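# Move gold-capped tube between racks with mobile robot

## Task

Take the glass tube with the gold cap out of the rack by the door and seat it fully in a free well of the rack by the window. It fails if anything new is left lying on the floor, if any tube touches the floor, or if a tube breaks (a drop of more than a few centimetres, about a well's depth, or a hard knock breaks one). Every other tube must finish fully seated in a rack, though it may be shifted to another well of its own rack. At the end the gripper must have let go and moved away. The robot must not have toppled or be left leaning, and the result must stay in place without the robot holding it.

## Robot and tools

Robot: a Hello Robot Stretch 4 with one arm. It has an omni-wheel base, a lift that slides up a mast, a telescoping arm that reaches forward, a wrist with yaw, pitch and roll joints, and a two-finger gripper with springy steel fingers. It stands about 1.6 m tall, and the base rim lies within 0.23 m of the base origin. There are four on-board cameras: head_camera, head_left_camera, head_right_camera and wrist_camera.

Frames. The base frame has its origin on the floor under the base centre, with x ahead, y to the left and z up. hand_pose is a point between the open fingertips, given in this frame. With all wrist joints at 0 its axes line up with the base frame. The printed value may be a little off. Odometry is measured from where the base stood when the scene began, and it counts only wheel rotation, so slip shows up as motion. Heading runs from -3.142 to 3.142, with left positive.

execute_actions(actions, cameras). actions is a list holding one action, or an empty list to just read the state and images. An action contains "base", "joints" or both, and may add "pace" and "contact_limits". The other form is {"end_of_arm": "enable_torque"} on its own, which switches back on any wrist or gripper motor that cut out; it then holds its current position. All motions in one action begin together.
- base: exactly one relative offset from where the base last reported itself. translate_m is metres straight ahead (negative drives back), range -2 to 2. strafe_m is metres sideways, left positive, range -2 to 2. rotate_rad is a turn in place in radians, counter-clockwise positive, range -3.2 to 3.2.
- joints: absolute targets, keyed by name, each a single number. lift_m 0 to 1.2 (metres of height). arm_m 0 to 0.55 (metres of extension). wrist_yaw_rad -1.134 to 4.276 (0 points forward, positive turns left, 3.14 is stowed back; above 3.4 the arm may block it). wrist_pitch_rad -1.117 to 4.259 (0 level, 1.57 points down). wrist_roll_rad -1.117 to 4.259 (at 0 the fingers sit level; positive turns clockwise as seen from behind the gripper). gripper_m -0.038 to 0.141 (gap in metres between the empty fingertips; negative presses the tips together). A joint counts as done within ±0.004 for lift, arm and gripper, ±0.02 for yaw and roll, and ±0.05 for pitch. A target beyond a joint's range is clipped and carried out, and the result reports that. An unknown key or any other bad value rejects the entire call and nothing moves.
- pace: "slow", "default", "fast" or "max". For the base these mean 0.1, 0.3, 0.4 or 0.6 m/s and 1, 2, 3 or 4 rad/s. When the lift is above 0.2 the base is slowed further, down to 0.3 m/s and 1 rad/s at a height of 1.2.
- contact_limits: only {"arm_m": value}. Values run from 0 (gentlest) to 0.75 (firmest), with 0.5 as the default. It sets how hard the arm may push before it halts.
- cameras: a list of camera names, or "all". If omitted, null or "all", every camera is returned; [] returns none. An unknown name rejects the call.
A joint or the base that you leave out may still be driving toward an earlier target. No single action runs longer than 15 s.

wait(seconds): 0 to 10 s with no new command; returns the state and images. zoom_image(camera, region): region is [x0, y0, x1, y1] in pixels of that camera's latest full image, at most 504 by 504, with the origin at top left. read_manual(section) returns only licence texts. finished_scene(scene) closes the scene permanently, so use it only after the tube is seated, released and the gripper is clear.

Reading results. base_status and joint_status tell how each motion finished. "done" for the base means the wheels turned the commanded amount, slip included. "off_target" means it stopped short and may still be pushing. "contact_stop_at_<key>" means it hit something; that part holds, but the lift, arm or wheels can go slack, so a lift under load may sink and a base may coast. "limit_stop_at_<name>" means a built-in limit stopped it. "limit_stop_at_tilt" means the lean passed 6 degrees and the lift, arm and wheels go slack until it eases. "limit_stop_at_own_body" is a self-collision guard; moving away from the body still works. It is likely with pitch below -0.2 combined with roll below -0.4 or above 4. "torque_fault" means a wrist or gripper motor went limp, for example from pressing the gripper into something; send enable_torque to recover. After a stop, later motion calls in the same reply are skipped. on_its_own lists things you did not command; "held at" is a target, not a measured position. lidar_m gives 12 distances in metres for 30-degree sectors: the first straight ahead, then counter-clockwise (4th left, 7th behind, 10th right). "-" means nothing seen or closer than 0.25 m. Glass and thin legs may not show up. wrist_depth_mm is a 7x7 grid of depths from 100 to 2000 mm, starting top left; glass is left out. If turned_by_wheels and turned_by_imu differ by more than about 0.1 rad, the robot hit something or slipped. base_tilt is given in degrees with a fixed offset of up to 1.5. motor_effort is a percentage, with the peak shown in brackets; it is noisy and has fixed offsets. For the wheels, positive turns the base right.

Gripping. Command a gap smaller than the tube's width; the further below the width, the harder the grip and the more the tube is pulled toward the wrist. The gripper reading and "done" do not confirm a hold, but a firm hold at a target of 0 or more usually changes the gripper effort. If the fingertips catch on a surface, raise the lift.

Start and safety. To unfold the wrist, send lift_m 0.4 together with wrist_yaw_rad 0. Carry the tube upright and low over the racks, and lower it gently into the well so it never drops. Approach slowly with a low arm contact limit so nothing knocks over. Do not drive or turn with more than 1 kg held and arm_m over 0.2, and avoid hard pushes with the lift raised, or the robot may tip. The simulation keeps running while you think, and the robot holds its last command meanwhile. Faster robot motion is better once the task is safely done.

Each tool is called after "Call:" as name(argument=value, ...), one argument or row to a line, values as JSON.

## Session

Call:
execute_actions(
  actions=[],
)

Scene clock: 0.00 s.
base_odometry: x=+0.000 y=+0.000 heading=+0.000 (m, m, rad; odometry frame)
turned_by_wheels: +0.000 (rad since the last result)
turned_by_imu: +0.000 (rad since the last result)
base_tilt: forward=-0.6 right=+1.3 (deg)
lidar_m: 0.89 0.88 1.10 1.48 1.48 2.46 1.73 1.76 1.85 1.60 1.61 1.00
base_status: not commanded
joint_positions: lift_m=+0.231 arm_m=-0.003 wrist_yaw_rad=+3.081 wrist_pitch_rad=-0.012 wrist_roll_rad=-0.003 gripper_m=+0.057
joint_status: not commanded
motor_effort: lift_m=+19 arm_m=-1 wrist_yaw_rad=+0 wrist_pitch_rad=-7 wrist_roll_rad=+0 gripper_m=-3 wheel_0=+0 wheel_1=+1 wheel_2=+0 (%)
hand_pose: x=-0.1144 y=+0.1046 z=+0.4123 quat_wxyz=(+0.030, +0.006, -0.002, +1.000) (m; base frame)
wrist_depth_mm: 137 138 1808 - - - - / - 138 1808 - - - - / - 131 211 1921 - - - / 109 137 253 1863 - - - / 135 1708 1808 1921 - - - / 1708 1756 1499 1756 211 1661 1618 / 1229 1182 1025 1060 991 1025 1098
pictures: head_camera, head_left_camera, head_right_camera, wrist_camera
Images, in order (width x height): head_camera 420x560, head_left_camera 420x672, head_right_camera 420x672, wrist_camera 616x392.

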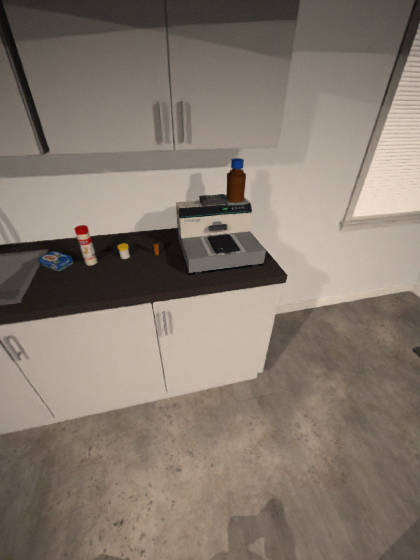

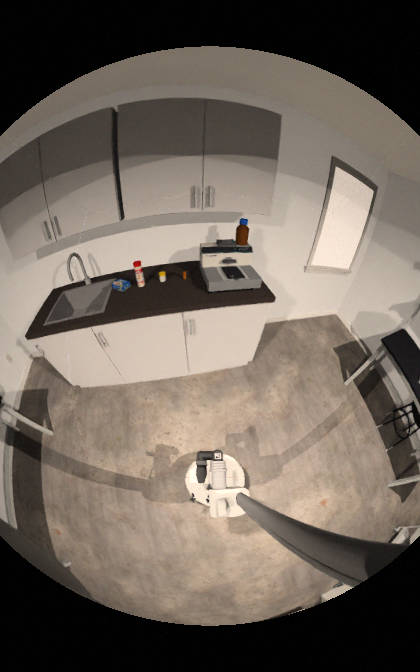

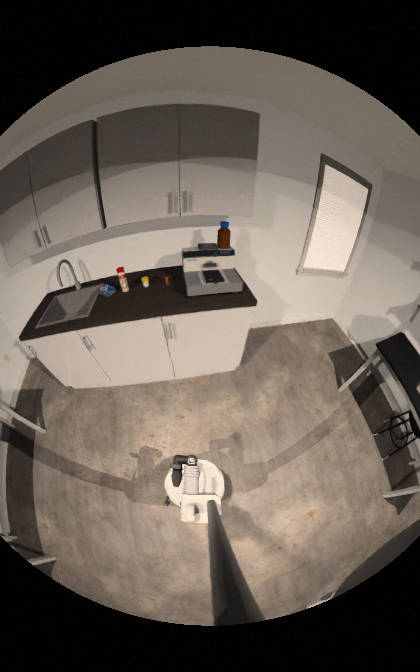

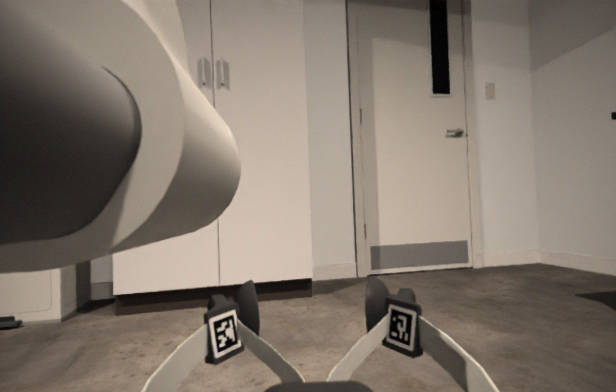

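Call:
execute_actions(
  actions=[
    {"base":{"rotate_rad":1.6}},
  ],
)

Call:
execute_actions(
  actions=[
    {"base":{"rotate_rad":3.1}},
  ],
  cameras=["head_camera","head_left_camera"],
)

Scene clock: 12.40 s.
base_odometry: x=+0.000 y=+0.000 heading=+1.599 (m, m, rad; odometry frame)
turned_by_wheels: +1.599 (rad since the last result)
turned_by_imu: +1.592 (rad since the last result)
base_tilt: forward=-0.7 right=+1.3 (deg)
lidar_m: 1.49 1.49 2.39 1.70 1.75 1.78 1.63 1.64 0.98 0.89 0.89 1.12
base_status: done
joint_positions: lift_m=+0.231 arm_m=-0.003 wrist_yaw_rad=+3.081 wrist_pitch_rad=-0.012 wrist_roll_rad=-0.003 gripper_m=+0.057
joint_status: not commanded
motor_effort: lift_m=+19(19) arm_m=-1(1) wrist_yaw_rad=+0(0) wrist_pitch_rad=-7(5) wrist_roll_rad=-3(2) gripper_m=-4(4) wheel_0=-4(8) wheel_1=-4(6) wheel_2=-1(7) (%)
hand_pose: x=-0.1144 y=+0.1046 z=+0.4123 quat_wxyz=(+0.030, +0.006, -0.002, +1.000) (m; base frame)
wrist_depth_mm: 137 138 - - - - - / - 138 - - - - - / - 131 211 - - - - / 109 137 254 - - - - / 135 1618 - - - - - / 1921 1661 1499 1808 211 1618 1618 / 1229 1182 1008 1060 991 1042 1098
pictures: head_camera, head_left_camera, head_right_camera, wrist_camera
Images, in order (width x height): head_camera 420x560, head_left_camera 420x672, head_right_camera 420x672, wrist_camera 616x392.

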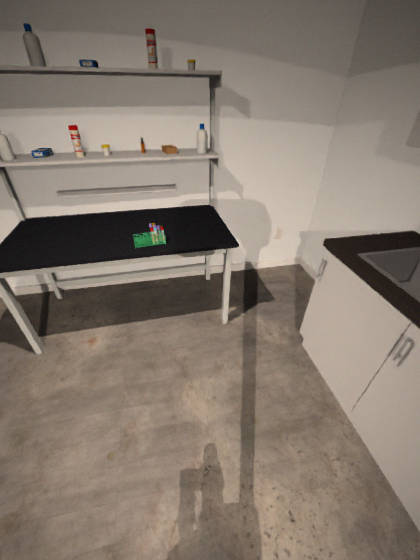

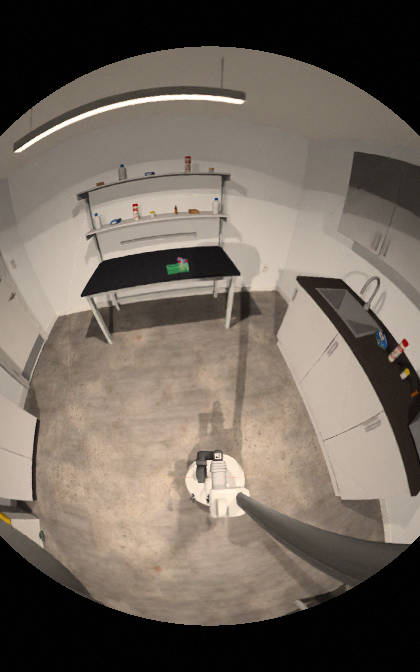

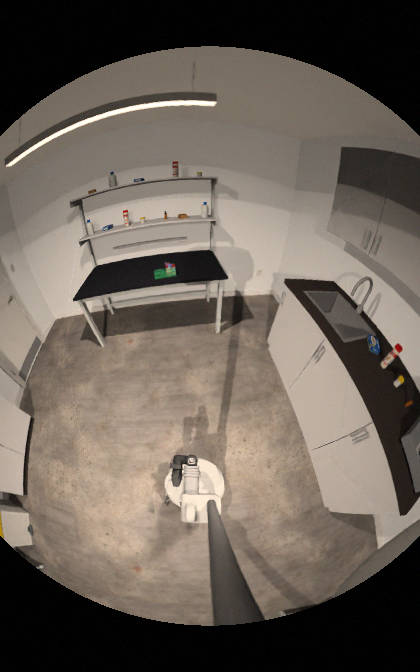

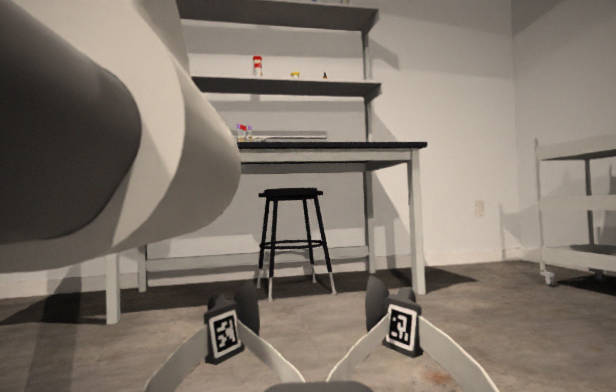

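Scene clock: 15.23 s.
base_odometry: x=+0.000 y=+0.000 heading=-1.584 (m, m, rad; odometry frame)
turned_by_wheels: +3.100 (rad since the last result)
turned_by_imu: +3.084 (rad since the last result)
base_tilt: forward=-0.7 right=+1.1 (deg)
lidar_m: 1.61 1.62 1.01 0.89 0.90 1.10 1.49 1.51 2.43 1.71 1.75 1.85
base_status: done
joint_positions: lift_m=+0.231 arm_m=-0.003 wrist_yaw_rad=+3.081 wrist_pitch_rad=-0.012 wrist_roll_rad=-0.003 gripper_m=+0.057
joint_status: not commanded
motor_effort: lift_m=+19(19) arm_m=-1(1) wrist_yaw_rad=+0(0) wrist_pitch_rad=-6(6) wrist_roll_rad=+1(3) gripper_m=-4(4) wheel_0=-3(9) wheel_1=-2(9) wheel_2=+0(8) (%)
hand_pose: x=-0.1144 y=+0.1046 z=+0.4123 quat_wxyz=(+0.030, +0.006, -0.002, +1.000) (m; base frame)
wrist_depth_mm: 137 138 - - - - 960 / - 138 - - - 1281 976 / - 131 210 - - 1281 960 / 109 137 253 - - 1281 976 / 135 - - - - 1281 976 / 1921 1863 1464 1708 211 1397 991 / 1229 1182 1025 1078 976 1025 1025
pictures: head_camera, head_left_camera
Images, in order (width x height): head_camera 420x560, head_left_camera 420x672.

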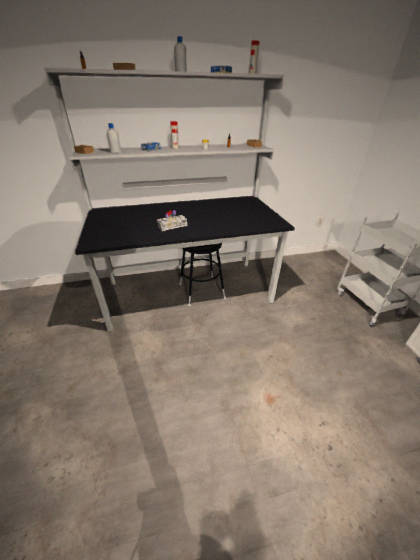

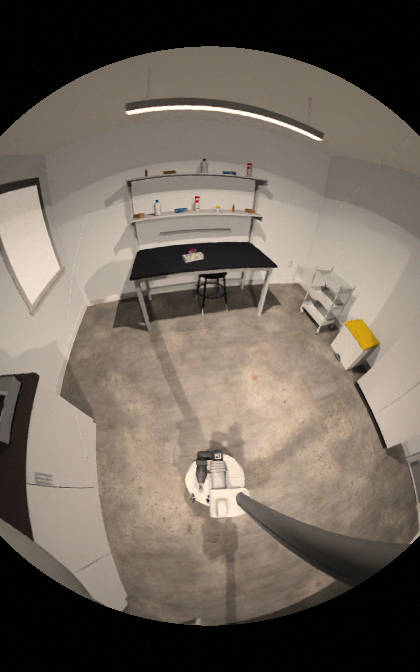

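Call:
execute_actions(
  actions=[
    {"base":{"rotate_rad":-2.98},"joints":{"lift_m":0.75,"wrist_yaw_rad":0,"gripper_m":0.08}},
  ],
  cameras=["head_camera","wrist_camera"],
)

Scene clock: 23.27 s.
base_odometry: x=+0.000 y=+0.000 heading=+1.719 (m, m, rad; odometry frame)
turned_by_wheels: -2.980 (rad since the last result)
turned_by_imu: -2.964 (rad since the last result)
base_tilt: forward=-0.8 right=+1.3 (deg)
lidar_m: 1.49 1.54 2.30 1.72 1.88 1.69 1.62 1.68 0.95 0.89 0.93 1.25
base_status: done
joint_positions: lift_m=+0.750 arm_m=-0.003 wrist_yaw_rad=+0.000 wrist_pitch_rad=-0.012 wrist_roll_rad=-0.003 gripper_m=+0.080
joint_status: all done
motor_effort: lift_m=+23(23) arm_m=-1(1) wrist_yaw_rad=-1(7) wrist_pitch_rad=-6(6) wrist_roll_rad=+1(1) gripper_m=-3(3) wheel_0=+2(9) wheel_1=+2(9) wheel_2=+1(7) (%)
hand_pose: x=+0.4568 y=-0.0874 z=+0.9313 quat_wxyz=(+1.000, -0.002, -0.006, +0.000) (m; base frame)
wrist_depth_mm: - - - - - - - / - - - - - - - / - - - - - - - / - - - - - - - / - - 1863 1708 - - - / 1863 - 1281 - 216 - - / - - 1863 1921 1336 - -
pictures: head_camera, wrist_camera
Images, in order (width x height): head_camera 420x560, wrist_camera 616x392.

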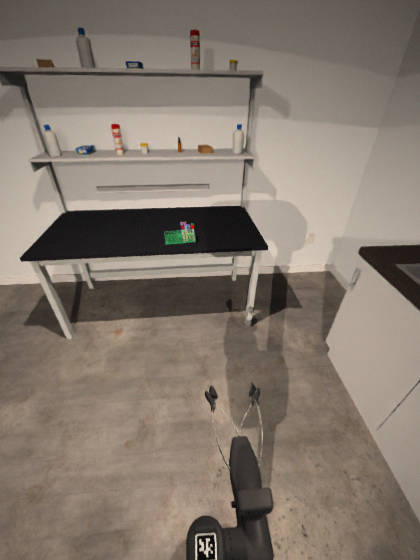

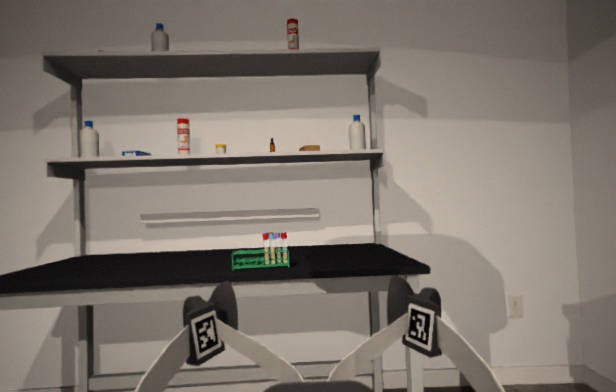

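Call:
execute_actions(
  actions=[
    {"base":{"translate_m":0.95}},
  ],
  cameras=[],
)

Call:
execute_actions(
  actions=[
    {"base":{"strafe_m":0.22}},
  ],
  cameras=["head_camera","wrist_camera"],
)

Scene clock: 31.07 s.
base_odometry: x=-0.141 y=+0.939 heading=+1.720 (m, m, rad; odometry frame)
turned_by_wheels: +0.000 (rad since the last result)
turned_by_imu: +0.003 (rad since the last result)
base_tilt: forward=-0.6 right=+1.2 (deg)
lidar_m: 0.54 0.55 0.74 1.84 1.83 2.52 3.33 1.30 0.93 0.86 0.90 0.57
base_status: done
joint_positions: lift_m=+0.750 arm_m=-0.003 wrist_yaw_rad=+0.000 wrist_pitch_rad=-0.012 wrist_roll_rad=-0.003 gripper_m=+0.080
joint_status: not commanded
motor_effort: lift_m=+23(23) arm_m=-1(1) wrist_yaw_rad=+1(0) wrist_pitch_rad=-6(5) wrist_roll_rad=-2(1) gripper_m=-2(1) wheel_0=+3(8) wheel_1=+2(5) wheel_2=+1(10) (%)
hand_pose: x=+0.4568 y=-0.0874 z=+0.9313 quat_wxyz=(+1.000, -0.002, -0.006, +0.000) (m; base frame)
wrist_depth_mm: 1118 1118 1118 1118 1118 1118 1138 / 854 1118 1098 1118 891 1138 1118 / 1098 1098 1118 1098 1098 1138 1098 / 1098 1098 1118 1118 1118 1118 1118 / 1098 1098 1098 1118 1098 1118 1118 / 917 878 415 831 216 866 1118 / 574 433 413 508 492 492 517
pictures: none
No camera images: the call's "cameras" was empty. Leave "cameras" out to get every camera's image.

Scene clock: 33.10 s.
base_odometry: x=-0.358 y=+0.907 heading=+1.720 (m, m, rad; odometry frame)
turned_by_wheels: +0.000 (rad since the last result)
turned_by_imu: +0.001 (rad since the last result)
base_tilt: forward=-0.7 right=+1.2 (deg)
lidar_m: 0.54 0.55 0.73 1.82 1.61 2.22 3.30 1.64 1.13 1.08 0.81 0.56
base_status: done
joint_positions: lift_m=+0.750 arm_m=-0.003 wrist_yaw_rad=+0.000 wrist_pitch_rad=-0.012 wrist_roll_rad=-0.003 gripper_m=+0.080
joint_status: not commanded
motor_effort: lift_m=+23(23) arm_m=-1(1) wrist_yaw_rad=-1(0) wrist_pitch_rad=-6(5) wrist_roll_rad=+0(1) gripper_m=-3(1) wheel_0=-2(8) wheel_1=+2(12) wheel_2=+1(1) (%)
hand_pose: x=+0.4568 y=-0.0874 z=+0.9313 quat_wxyz=(+1.000, -0.002, -0.006, +0.000) (m; base frame)
wrist_depth_mm: 1078 1098 1098 1138 1118 1118 1138 / 1098 854 1118 1118 904 866 1118 / 1098 1118 1098 1098 1118 1118 1118 / 1098 1098 1098 1098 1118 1118 1118 / 1078 1098 1098 1118 1098 1098 1118 / 917 891 691 809 216 788 759 / 580 559 473 413 410 488 521
pictures: head_camera, wrist_camera
Images, in order (width x height): head_camera 420x560, wrist_camera 616x392.

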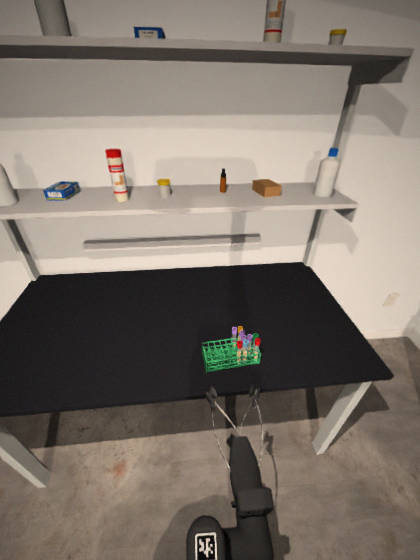

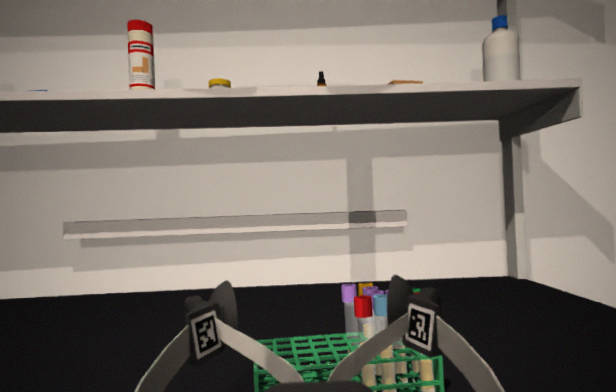

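Call:
zoom_image(
  camera="head_camera",
  region=[180, 310, 280, 390],
)

Region (180, 310, 280, 390) of head_camera's 420x560 image, scaled by 5.040, with more detail than that image has; it fills the top 403 rows of this view, and the rest is white.

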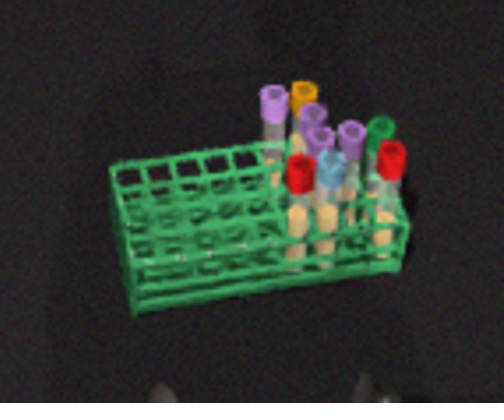

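Call:
execute_actions(
  actions=[
    {"base":{"translate_m":0.15},"joints":{"lift_m":1.12,"wrist_pitch_rad":1.57,"arm_m":0.35,"gripper_m":0.04}},
  ],
  cameras=["head_camera","wrist_camera"],
)

Scene clock: 51.83 s.
base_odometry: x=-0.381 y=+1.055 heading=+1.720 (m, m, rad; odometry frame)
turned_by_wheels: +0.000 (rad since the last result)
turned_by_imu: +0.001 (rad since the last result)
base_tilt: forward=-0.7 right=+1.2 (deg)
lidar_m: 0.38 0.40 0.52 1.98 1.68 2.33 3.45 1.61 1.14 1.07 0.61 0.40
base_status: done
joint_positions: lift_m=+1.120 arm_m=+0.349 wrist_yaw_rad=+0.000 wrist_pitch_rad=+1.570 wrist_roll_rad=-0.003 gripper_m=+0.040
joint_status: all done
motor_effort: lift_m=+23(26) arm_m=+6(6) wrist_yaw_rad=-1(1) wrist_pitch_rad=+1(3) wrist_roll_rad=+1(1) gripper_m=-5(2) wheel_0=+1(7) wheel_1=+1(9) wheel_2=+1(9) (%)
hand_pose: x=+0.5202 y=-0.0874 z=+1.0094 quat_wxyz=(+0.707, -0.001, +0.707, +0.001) (m; base frame)
wrist_depth_mm: 466 466 466 466 466 469 466 / 466 466 466 466 469 466 466 / 466 462 466 466 466 466 466 / 462 462 466 462 459 466 466 / 466 466 466 436 362 462 466 / 462 462 466 466 210 462 462 / 462 462 189 466 1205 1229 1205
pictures: head_camera, wrist_camera
Images, in order (width x height): head_camera 420x560, wrist_camera 616x392.

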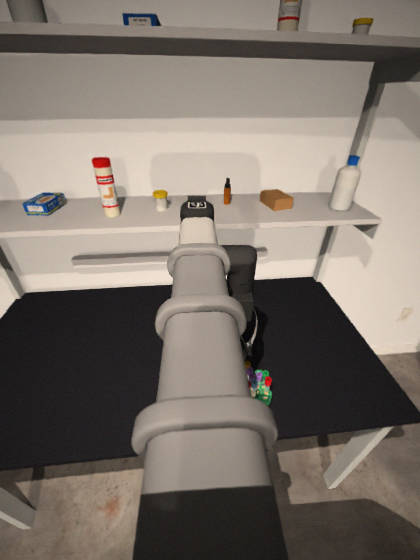

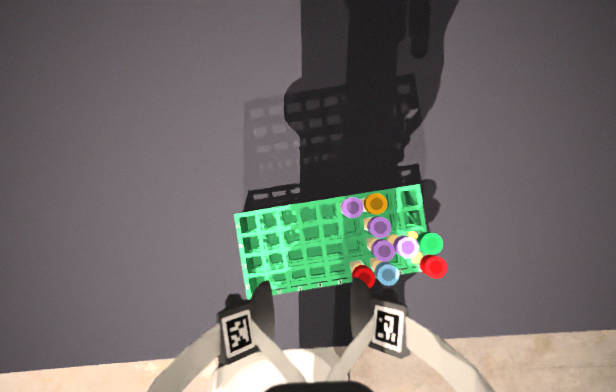

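Call:
execute_actions(
  actions=[
    {"base":{"strafe_m":-0.39},"joints":{"wrist_pitch_rad":0.6,"wrist_yaw_rad":2.516,"arm_m":0.5,"gripper_m":0.035}},
  ],
  cameras=[],
)

Call:
execute_actions(
  actions=[
    {"base":{"translate_m":0.08},"joints":{"lift_m":0.92}},
  ],
  cameras=["head_camera","wrist_camera"],
)

Scene clock: 79.40 s.
base_odometry: x=+0.005 y=+1.113 heading=+1.720 (m, m, rad; odometry frame)
turned_by_wheels: +0.000 (rad since the last result)
turned_by_imu: -0.001 (rad since the last result)
base_tilt: forward=-0.6 right=+1.1 (deg)
lidar_m: 0.40 0.42 0.53 2.38 2.03 2.79 3.04 1.03 0.74 0.67 1.37 0.44
base_status: done
joint_positions: lift_m=+1.120 arm_m=+0.499 wrist_yaw_rad=+2.516 wrist_pitch_rad=+0.602 wrist_roll_rad=-0.003 gripper_m=+0.035
joint_status: all done
motor_effort: lift_m=+22(23) arm_m=+6(7) wrist_yaw_rad=+0(8) wrist_pitch_rad=-6(9) wrist_roll_rad=+0(0) gripper_m=-4(3) wheel_0=-1(10) wheel_1=-3(4) wheel_2=-1(3) (%)
hand_pose: x=+0.5284 y=+0.2101 z=+1.1346 quat_wxyz=(+0.294, -0.283, +0.090, +0.909) (m; base frame)
wrist_depth_mm: - - - - - - 1921 / - - - - - - - / - - - - - - - / - - - - - - 931 / 1983 1983 1921 1863 1921 1808 778 / 1661 1618 1576 1618 217 668 668 / 1397 1464 191 1366 559 580 580
pictures: none
No camera images: the call's "cameras" was empty. Leave "cameras" out to get every camera's image.

Scene clock: 81.33 s.
base_odometry: x=-0.007 y=+1.192 heading=+1.720 (m, m, rad; odometry frame)
turned_by_wheels: +0.001 (rad since the last result)
turned_by_imu: +0.001 (rad since the last result)
base_tilt: forward=-0.7 right=+1.3 (deg)
lidar_m: 0.32 0.34 0.44 1.12 2.05 2.78 3.06 1.01 0.73 0.67 1.37 0.35
base_status: done
joint_positions: lift_m=+0.920 arm_m=+0.499 wrist_yaw_rad=+2.516 wrist_pitch_rad=+0.602 wrist_roll_rad=-0.003 gripper_m=+0.035
joint_status: all done
motor_effort: lift_m=+15(21) arm_m=+6(6) wrist_yaw_rad=+1(0) wrist_pitch_rad=-7(5) wrist_roll_rad=+1(1) gripper_m=-4(4) wheel_0=+3(7) wheel_1=+2(11) wheel_2=+2(10) (%)
hand_pose: x=+0.5284 y=+0.2101 z=+0.9352 quat_wxyz=(+0.293, -0.283, +0.090, +0.909) (m; base frame)
wrist_depth_mm: - - - - - - 1921 / - - - - - - - / - - - - - - 741 / - - - 1921 634 597 597 / 1661 1661 1661 508 484 496 492 / 1397 1397 306 298 217 424 424 / 991 382 191 312 355 368 368
pictures: head_camera, wrist_camera
Images, in order (width x height): head_camera 420x560, wrist_camera 616x392.

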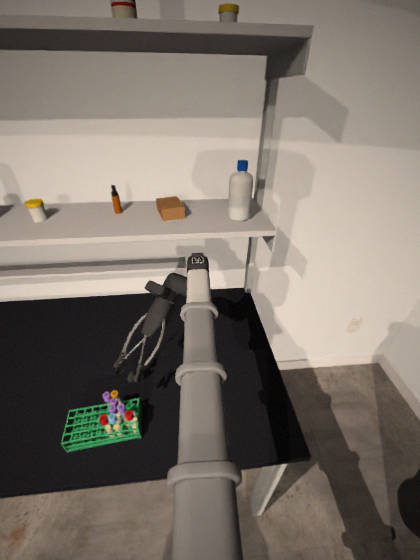

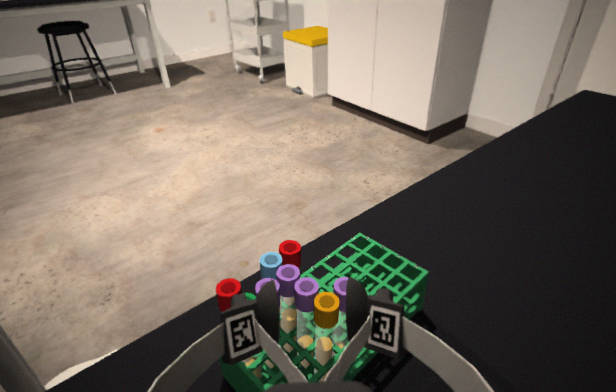

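Call:
execute_actions(
  actions=[
    {"base":{"strafe_m":0.007},"joints":{"lift_m":0.85,"arm_m":0.51},"pace":"slow"},
  ],
  cameras=["head_camera","wrist_camera"],
)

Scene clock: 90.77 s.
base_odometry: x=-0.014 y=+1.191 heading=+1.720 (m, m, rad; odometry frame)
turned_by_wheels: +0.000 (rad since the last result)
turned_by_imu: +0.001 (rad since the last result)
base_tilt: forward=-0.7 right=+1.1 (deg)
lidar_m: 0.32 0.34 0.45 1.12 2.04 2.76 3.66 1.03 0.72 0.69 1.37 0.36
base_status: done
joint_positions: lift_m=+0.850 arm_m=+0.509 wrist_yaw_rad=+2.516 wrist_pitch_rad=+0.602 wrist_roll_rad=-0.003 gripper_m=+0.035
joint_status: all done
motor_effort: lift_m=+14(14) arm_m=+6(7) wrist_yaw_rad=+2(0) wrist_pitch_rad=-6(7) wrist_roll_rad=+1(2) gripper_m=-3(6) wheel_0=-3(6) wheel_1=+4(8) wheel_2=+0(1) (%)
hand_pose: x=+0.5383 y=+0.2101 z=+0.8652 quat_wxyz=(+0.293, -0.283, +0.090, +0.909) (m; base frame)
wrist_depth_mm: - - - - - - 1921 / - - - - - - 798 / - - - - - 603 597 / 1863 1863 1808 389 462 480 473 / 1576 1576 315 319 373 397 394 / 1336 351 293 291 218 338 336 / 307 306 190 282 282 296 294
pictures: head_camera, wrist_camera
Images, in order (width x height): head_camera 420x560, wrist_camera 616x392.

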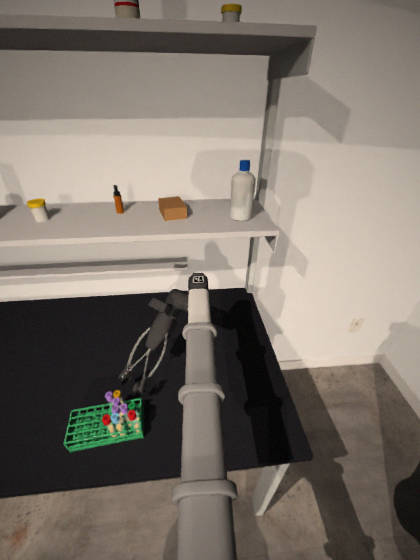

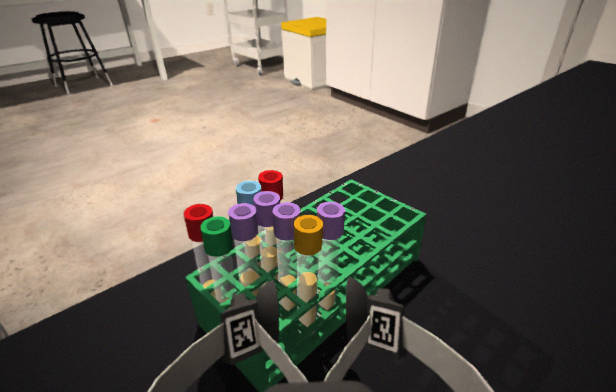

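Call:
execute_actions(
  actions=[
    {"base":{"strafe_m":0.0175},"joints":{"arm_m":0.486},"pace":"slow"},
  ],
  cameras=["wrist_camera"],
)

Scene clock: 99.53 s.
base_odometry: x=-0.031 y=+1.189 heading=+1.720 (m, m, rad; odometry frame)
turned_by_wheels: +0.000 (rad since the last result)
turned_by_imu: +0.001 (rad since the last result)
base_tilt: forward=-0.6 right=+1.2 (deg)
lidar_m: 0.33 0.34 0.46 1.11 2.03 2.72 3.65 1.06 0.73 0.68 1.41 0.35
base_status: done
joint_positions: lift_m=+0.850 arm_m=+0.487 wrist_yaw_rad=+2.516 wrist_pitch_rad=+0.602 wrist_roll_rad=-0.003 gripper_m=+0.035
joint_status: all done
motor_effort: lift_m=+14(14) arm_m=-6(6) wrist_yaw_rad=+1(1) wrist_pitch_rad=-6(5) wrist_roll_rad=+2(1) gripper_m=-3(4) wheel_0=-3(7) wheel_1=+3(6) wheel_2=+0(1) (%)
hand_pose: x=+0.5164 y=+0.2101 z=+0.8652 quat_wxyz=(+0.293, -0.283, +0.090, +0.909) (m; base frame)
wrist_depth_mm: - - - - - - 1921 / - - - - - - 809 / - - - - - 609 591 / 1863 1921 1863 1863 484 480 473 / 1576 1537 242 240 345 397 392 / 1308 349 273 281 218 340 336 / 307 304 190 266 283 296 296
pictures: wrist_camera
Images, in order (width x height): wrist_camera 616x392.

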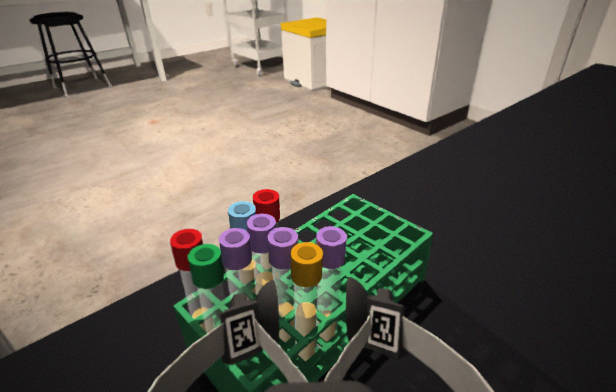

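Call:
execute_actions(
  actions=[
    {"base":{"strafe_m":0.007},"joints":{"arm_m":0.469,"lift_m":0.84,"gripper_m":0.03},"pace":"slow"},
  ],
  cameras=["wrist_camera"],
)

Scene clock: 106.53 s.
base_odometry: x=-0.038 y=+1.188 heading=+1.721 (m, m, rad; odometry frame)
turned_by_wheels: +0.000 (rad since the last result)
turned_by_imu: +0.000 (rad since the last result)
base_tilt: forward=-0.7 right=+1.2 (deg)
lidar_m: 0.32 0.34 0.46 1.12 2.05 2.71 3.61 1.06 0.77 0.70 1.39 0.36
base_status: done
joint_positions: lift_m=+0.840 arm_m=+0.470 wrist_yaw_rad=+2.516 wrist_pitch_rad=+0.602 wrist_roll_rad=-0.003 gripper_m=+0.030
joint_status: all done
motor_effort: lift_m=+14(13) arm_m=-6(5) wrist_yaw_rad=+1(0) wrist_pitch_rad=-5(5) wrist_roll_rad=+0(2) gripper_m=-4(2) wheel_0=-4(7) wheel_1=+4(5) wheel_2=+0(1) (%)
hand_pose: x=+0.4994 y=+0.2101 z=+0.8552 quat_wxyz=(+0.293, -0.283, +0.090, +0.909) (m; base frame)
wrist_depth_mm: - - - - - - 1863 / - - - - - - 768 / - - - - - 585 574 / 1921 1863 1863 1808 466 462 459 / 1537 1537 224 222 332 379 379 / 1308 338 250 231 276 325 324 / 296 293 190 223 273 285 283
pictures: wrist_camera
Images, in order (width x height): wrist_camera 616x392.

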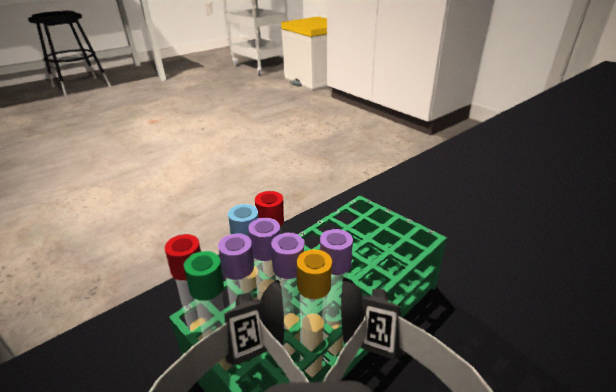

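Try closing and lifting a little.

Call:
execute_actions(
  actions=[
    {"joints":{"gripper_m":0.0},"pace":"slow"},
  ],
  cameras=["wrist_camera"],
)

Call:
execute_actions(
  actions=[
    {"joints":{"lift_m":0.86},"pace":"slow"},
  ],
  cameras=["wrist_camera","head_camera"],
)

Scene clock: 113.20 s.
base_odometry: x=-0.038 y=+1.188 heading=+1.721 (m, m, rad; odometry frame)
turned_by_wheels: +0.000 (rad since the last result)
turned_by_imu: +0.000 (rad since the last result)
base_tilt: forward=-0.7 right=+1.2 (deg)
lidar_m: 0.33 0.34 0.46 1.11 2.04 2.73 3.61 1.08 0.76 0.71 1.39 0.35
base_status: not commanded
joint_positions: lift_m=+0.840 arm_m=+0.470 wrist_yaw_rad=+2.516 wrist_pitch_rad=+0.602 wrist_roll_rad=-0.003 gripper_m=+0.000
joint_status: all done
motor_effort: lift_m=+15(15) arm_m=-6(6) wrist_yaw_rad=-1(0) wrist_pitch_rad=-7(6) wrist_roll_rad=+0(0) gripper_m=-10(14) wheel_0=-4(3) wheel_1=+4(4) wheel_2=+0(0) (%)
hand_pose: x=+0.4994 y=+0.2101 z=+0.8552 quat_wxyz=(+0.293, -0.283, +0.090, +0.909) (m; base frame)
wrist_depth_mm: - - - - - - 1921 / - - - - - - 768 / - - - - - 580 574 / 1921 1921 1863 1808 462 459 452 / 1576 1537 225 222 330 384 377 / 1308 336 256 208 301 325 325 / 297 294 177 227 272 277 283
pictures: wrist_camera
Images, in order (width x height): wrist_camera 616x392.

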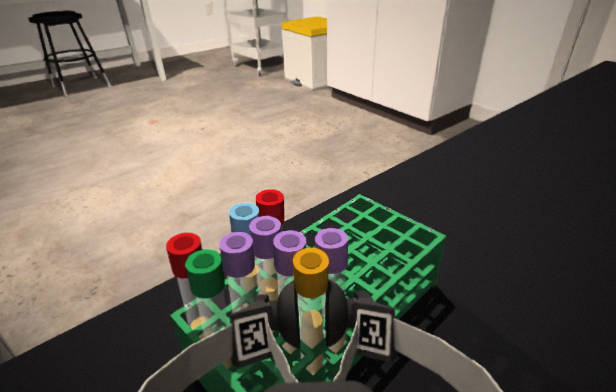

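Scene clock: 114.13 s.
base_odometry: x=-0.038 y=+1.188 heading=+1.721 (m, m, rad; odometry frame)
turned_by_wheels: +0.000 (rad since the last result)
turned_by_imu: +0.000 (rad since the last result)
base_tilt: forward=-0.6 right=+1.2 (deg)
lidar_m: 0.31 0.32 0.45 1.11 2.02 2.74 3.60 1.06 0.74 0.69 1.39 0.36
base_status: not commanded
joint_positions: lift_m=+0.860 arm_m=+0.470 wrist_yaw_rad=+2.516 wrist_pitch_rad=+0.602 wrist_roll_rad=-0.003 gripper_m=+0.000
joint_status: all done
motor_effort: lift_m=+23(22) arm_m=-6(6) wrist_yaw_rad=+1(0) wrist_pitch_rad=-5(7) wrist_roll_rad=+1(0) gripper_m=-11(11) wheel_0=-3(4) wheel_1=+4(4) wheel_2=+0(0) (%)
hand_pose: x=+0.4994 y=+0.2101 z=+0.8744 quat_wxyz=(+0.293, -0.283, +0.090, +0.909) (m; base frame)
wrist_depth_mm: - - - - - - 1921 / - - - - - - 1863 / - - - - - 627 621 / 1983 1863 1863 1863 500 496 492 / 1576 1537 394 247 343 410 407 / 1308 1336 222 206 301 349 347 / 325 315 178 237 291 298 304
pictures: head_camera, wrist_camera
Images, in order (width x height): head_camera 420x560, wrist_camera 616x392.

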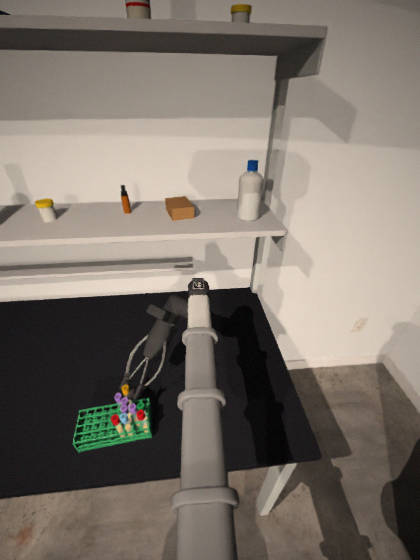

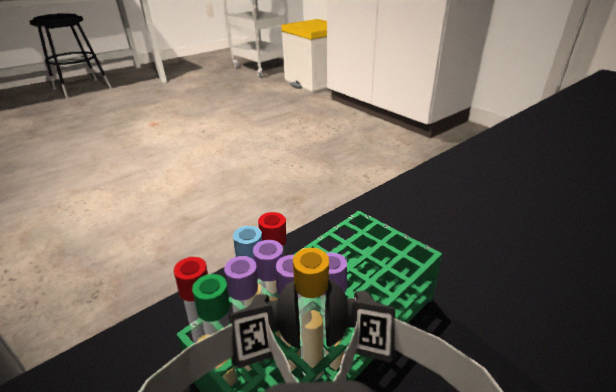

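Only gold rises.

Call:
execute_actions(
  actions=[
    {"joints":{"lift_m":0.98},"pace":"slow"},
  ],
  cameras=["wrist_camera","head_camera"],
)

Call:
execute_actions(
  actions=[
    {"joints":{"wrist_yaw_rad":0,"arm_m":0.2},"base":{"translate_m":-0.4}},
  ],
  cameras=["wrist_camera"],
)

Call:
execute_actions(
  actions=[
    {"base":{"rotate_rad":-3.1},"pace":"slow"},
  ],
  cameras=["wrist_camera","head_camera"],
)

Scene clock: 123.53 s.
base_odometry: x=-0.038 y=+1.188 heading=+1.721 (m, m, rad; odometry frame)
turned_by_wheels: +0.000 (rad since the last result)
turned_by_imu: +0.001 (rad since the last result)
base_tilt: forward=-0.7 right=+1.2 (deg)
lidar_m: 0.31 0.34 0.47 1.11 2.01 2.71 3.61 1.07 0.77 0.70 1.39 0.34
base_status: not commanded
joint_positions: lift_m=+0.980 arm_m=+0.470 wrist_yaw_rad=+2.516 wrist_pitch_rad=+0.602 wrist_roll_rad=-0.003 gripper_m=+0.000
joint_status: all done
motor_effort: lift_m=+23(25) arm_m=-6(6) wrist_yaw_rad=+0(1) wrist_pitch_rad=-6(6) wrist_roll_rad=-1(3) gripper_m=-11(11) wheel_0=-4(3) wheel_1=+4(4) wheel_2=+0(0) (%)
hand_pose: x=+0.4994 y=+0.2101 z=+0.9944 quat_wxyz=(+0.293, -0.283, +0.090, +0.909) (m; base frame)
wrist_depth_mm: - - - - - - 1863 / - - - - - - - / - - - - - - 866 / - - - - - 707 699 / 1756 1756 1708 1708 585 580 580 / 1499 1464 1430 206 484 496 496 / 1308 1281 177 237 357 421 433
pictures: head_camera, wrist_camera
Images, in order (width x height): head_camera 420x560, wrist_camera 616x392.

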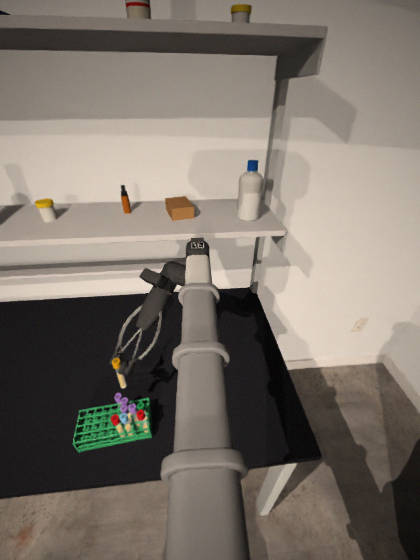

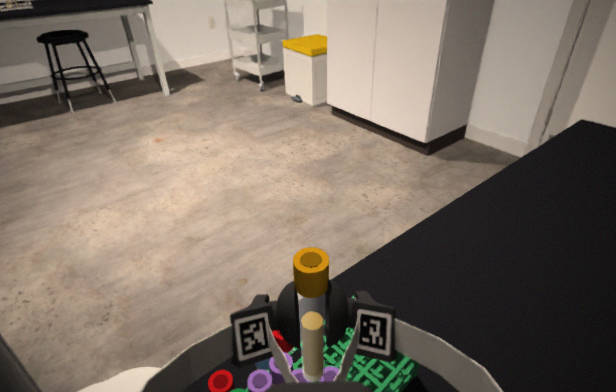

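Scene clock: 126.37 s.
base_odometry: x=+0.022 y=+0.792 heading=+1.720 (m, m, rad; odometry frame)
turned_by_wheels: +0.000 (rad since the last result)
turned_by_imu: -0.001 (rad since the last result)
base_tilt: forward=-0.7 right=+1.3 (deg)
lidar_m: 0.71 0.75 0.98 1.93 1.97 2.60 2.73 1.09 0.77 0.72 0.75 0.77
base_status: done
joint_positions: lift_m=+0.980 arm_m=+0.201 wrist_yaw_rad=+0.000 wrist_pitch_rad=+0.602 wrist_roll_rad=-0.003 gripper_m=+0.000
joint_status: all done
motor_effort: lift_m=+23(23) arm_m=-6(6) wrist_yaw_rad=-1(4) wrist_pitch_rad=-5(7) wrist_roll_rad=+0(1) gripper_m=-9(11) wheel_0=-1(6) wheel_1=-3(6) wheel_2=+0(9) (%)
hand_pose: x=+0.6096 y=-0.0874 z=+0.9945 quat_wxyz=(+0.955, -0.001, +0.297, +0.000) (m; base frame)
wrist_depth_mm: 960 960 960 991 991 1008 1025 / 1042 1042 1060 1078 1078 1078 1098 / 931 931 917 904 946 1182 1205 / 741 732 723 715 715 1308 1308 / 525 539 597 591 585 1397 1464 / 504 508 508 206 484 512 1430 / 462 462 178 236 569 469 1229
pictures: wrist_camera
Images, in order (width x height): wrist_camera 616x392.

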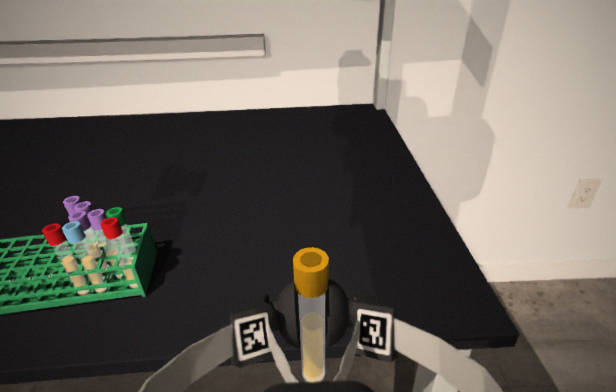

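Scene clock: 130.77 s.
base_odometry: x=+0.022 y=+0.792 heading=-1.379 (m, m, rad; odometry frame)
turned_by_wheels: -3.099 (rad since the last result)
turned_by_imu: -3.083 (rad since the last result)
base_tilt: forward=-0.6 right=+1.2 (deg)
lidar_m: 2.38 1.05 0.76 0.72 0.74 0.77 0.71 0.75 1.04 1.92 1.98 2.49
base_status: done
joint_positions: lift_m=+0.980 arm_m=+0.201 wrist_yaw_rad=+0.000 wrist_pitch_rad=+0.602 wrist_roll_rad=-0.003 gripper_m=+0.000
joint_status: not commanded
motor_effort: lift_m=+23(23) arm_m=-5(5) wrist_yaw_rad=-1(0) wrist_pitch_rad=-5(6) wrist_roll_rad=+0(1) gripper_m=-12(11) wheel_0=+3(6) wheel_1=+4(9) wheel_2=+1(6) (%)
hand_pose: x=+0.6096 y=-0.0874 z=+0.9945 quat_wxyz=(+0.955, -0.001, +0.297, +0.000) (m; base frame)
wrist_depth_mm: - - - 1983 - - - / - - - - - - - / - - - - - - - / - - - - - - - / 1661 1756 1708 1661 1661 1661 1618 / 1229 1464 1464 206 1397 1397 1397 / 1255 1281 177 236 1182 1229 1255
pictures: head_camera, wrist_camera
Images, in order (width x height): head_camera 420x560, wrist_camera 616x392.

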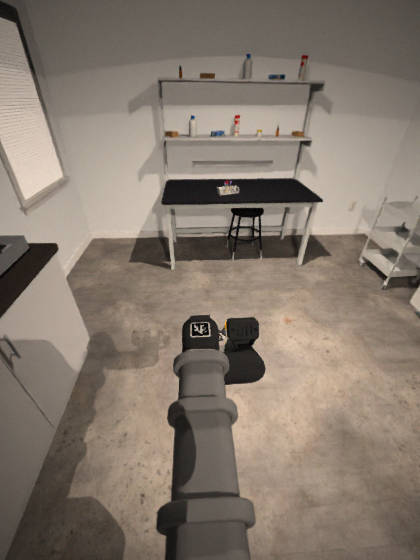

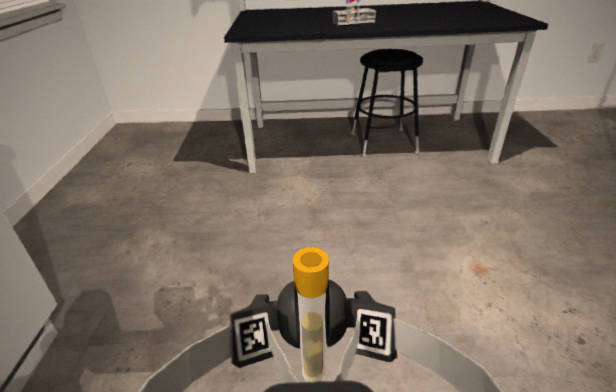

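Call:
execute_actions(
  actions=[
    {"base":{"translate_m":1.85}},
  ],
  cameras=["wrist_camera","head_camera"],
)

Scene clock: 141.07 s.
base_odometry: x=+0.374 y=-1.024 heading=-1.379 (m, m, rad; odometry frame)
turned_by_wheels: +0.000 (rad since the last result)
turned_by_imu: +0.005 (rad since the last result)
base_tilt: forward=-0.7 right=+1.3 (deg)
lidar_m: 0.54 0.58 1.37 1.34 0.88 1.08 3.30 2.72 2.02 1.87 0.81 0.59
base_status: done
joint_positions: lift_m=+0.980 arm_m=+0.201 wrist_yaw_rad=+0.000 wrist_pitch_rad=+0.602 wrist_roll_rad=-0.003 gripper_m=+0.000
joint_status: not commanded
motor_effort: lift_m=+23(23) arm_m=-5(5) wrist_yaw_rad=+0(1) wrist_pitch_rad=-7(6) wrist_roll_rad=-2(1) gripper_m=-11(11) wheel_0=+2(8) wheel_1=+3(10) wheel_2=+1(10) (%)
hand_pose: x=+0.6096 y=-0.0874 z=+0.9945 quat_wxyz=(+0.955, -0.001, +0.297, +0.000) (m; base frame)
wrist_depth_mm: 866 842 866 854 854 854 842 / 931 917 917 931 931 931 946 / 1008 976 917 904 891 878 866 / 1118 732 723 715 707 699 691 / 1160 603 597 585 580 559 517 / 517 512 504 206 473 449 462 / 449 449 178 236 413 421 433
pictures: head_camera, wrist_camera
Images, in order (width x height): head_camera 420x560, wrist_camera 616x392.

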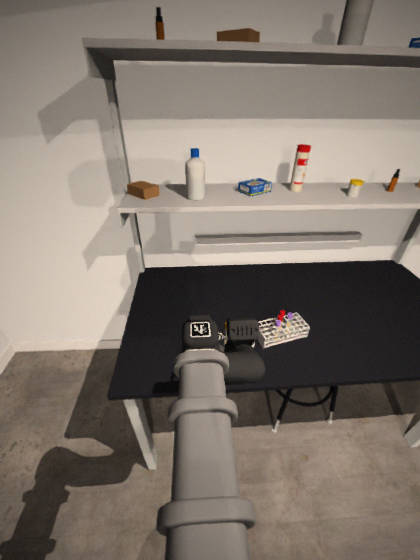

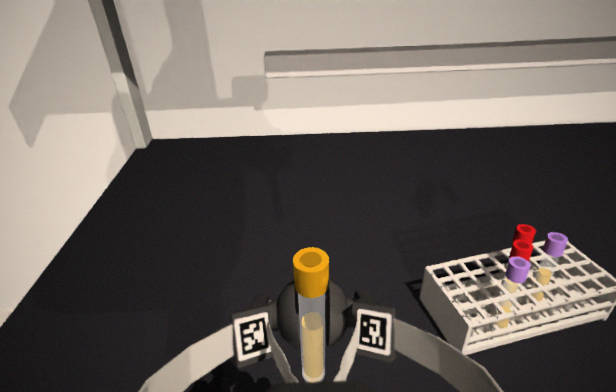

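Call:
execute_actions(
  actions=[
    {"base":{"strafe_m":-0.18},"joints":{"lift_m":0.915}},
  ],
  cameras=["wrist_camera","head_camera","head_right_camera"],
)

Scene clock: 147.57 s.
base_odometry: x=+0.198 y=-1.058 heading=-1.379 (m, m, rad; odometry frame)
turned_by_wheels: +0.000 (rad since the last result)
turned_by_imu: +0.000 (rad since the last result)
base_tilt: forward=-0.6 right=+1.2 (deg)
lidar_m: 0.54 0.58 1.57 1.53 1.04 1.33 3.29 2.71 1.86 1.68 0.80 0.60
base_status: done
joint_positions: lift_m=+0.915 arm_m=+0.201 wrist_yaw_rad=+0.000 wrist_pitch_rad=+0.602 wrist_roll_rad=-0.003 gripper_m=+0.000
joint_status: all done
motor_effort: lift_m=+15(20) arm_m=-6(6) wrist_yaw_rad=+1(1) wrist_pitch_rad=-6(5) wrist_roll_rad=+0(2) gripper_m=-11(10) wheel_0=+0(12) wheel_1=-1(9) wheel_2=-1(1) (%)
hand_pose: x=+0.6096 y=-0.0874 z=+0.9301 quat_wxyz=(+0.955, -0.001, +0.297, +0.000) (m; base frame)
wrist_depth_mm: 842 866 831 788 778 831 788 / 931 917 931 931 904 917 917 / 788 788 768 759 750 741 723 / 621 615 603 603 574 585 580 / 512 504 500 436 424 469 488 / 433 430 424 206 407 415 415 / 377 375 178 236 347 355 364
pictures: head_camera, head_right_camera, wrist_camera
Images, in order (width x height): head_camera 420x560, head_right_camera 420x672, wrist_camera 616x392.

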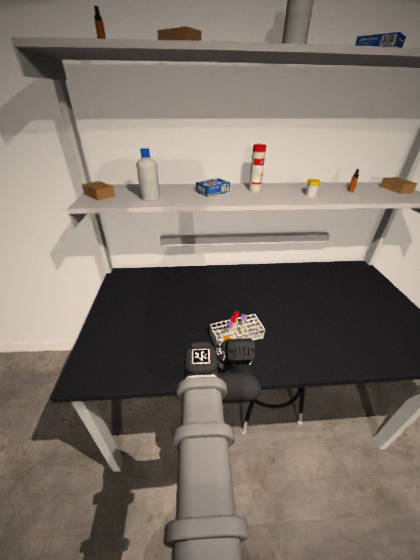

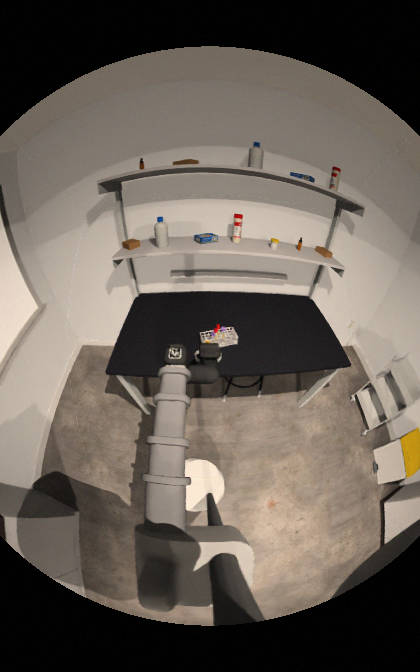

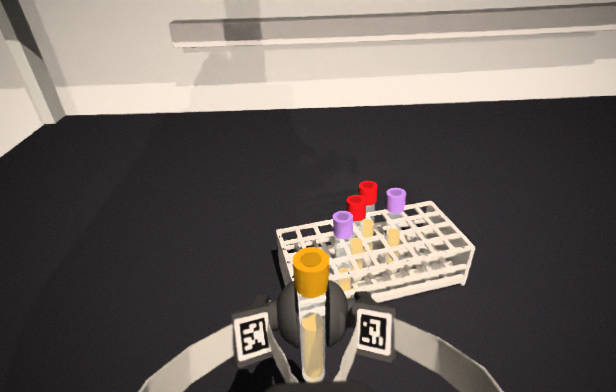

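Call:
execute_actions(
  actions=[
    {"base":{"strafe_m":-0.48},"joints":{"lift_m":0.96,"wrist_yaw_rad":1.57,"arm_m":0.5}},
  ],
  cameras=["wrist_camera","head_camera"],
)

Scene clock: 158.37 s.
base_odometry: x=-0.273 y=-1.150 heading=-1.379 (m, m, rad; odometry frame)
turned_by_wheels: +0.000 (rad since the last result)
turned_by_imu: -0.001 (rad since the last result)
base_tilt: forward=-0.7 right=+1.2 (deg)
lidar_m: 0.56 0.59 0.79 1.86 1.49 1.99 2.61 1.77 1.34 1.20 1.24 0.59
base_status: done
joint_positions: lift_m=+0.960 arm_m=+0.499 wrist_yaw_rad=+1.570 wrist_pitch_rad=+0.602 wrist_roll_rad=-0.003 gripper_m=+0.000
joint_status: all done
motor_effort: lift_m=+23(25) arm_m=+6(6) wrist_yaw_rad=+1(4) wrist_pitch_rad=-5(5) wrist_roll_rad=+1(1) gripper_m=-11(12) wheel_0=+2(10) wheel_1=-1(9) wheel_2=-1(1) (%)
hand_pose: x=+0.7575 y=+0.2377 z=+0.9745 quat_wxyz=(+0.675, -0.211, +0.209, +0.675) (m; base frame)
wrist_depth_mm: 1808 1808 1808 1708 1756 1397 866 / 1863 1921 1921 1921 1921 1397 878 / 1808 - - 866 854 831 831 / 1808 - 715 683 676 661 654 / 1708 1708 569 559 559 554 544 / 1464 1464 480 206 445 473 469 / 1281 1229 178 236 336 402 410
pictures: head_camera, wrist_camera
Images, in order (width x height): head_camera 420x560, wrist_camera 616x392.

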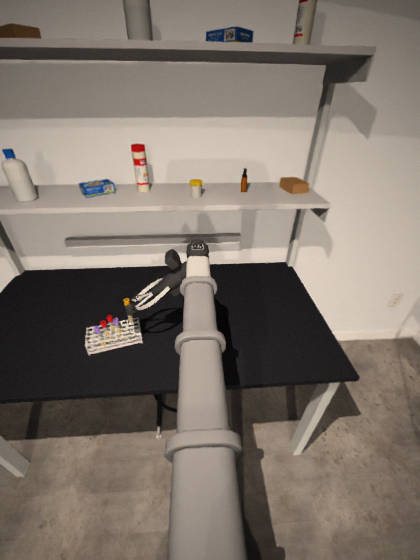

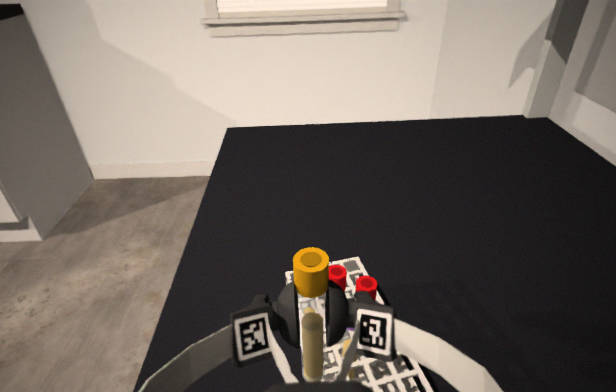

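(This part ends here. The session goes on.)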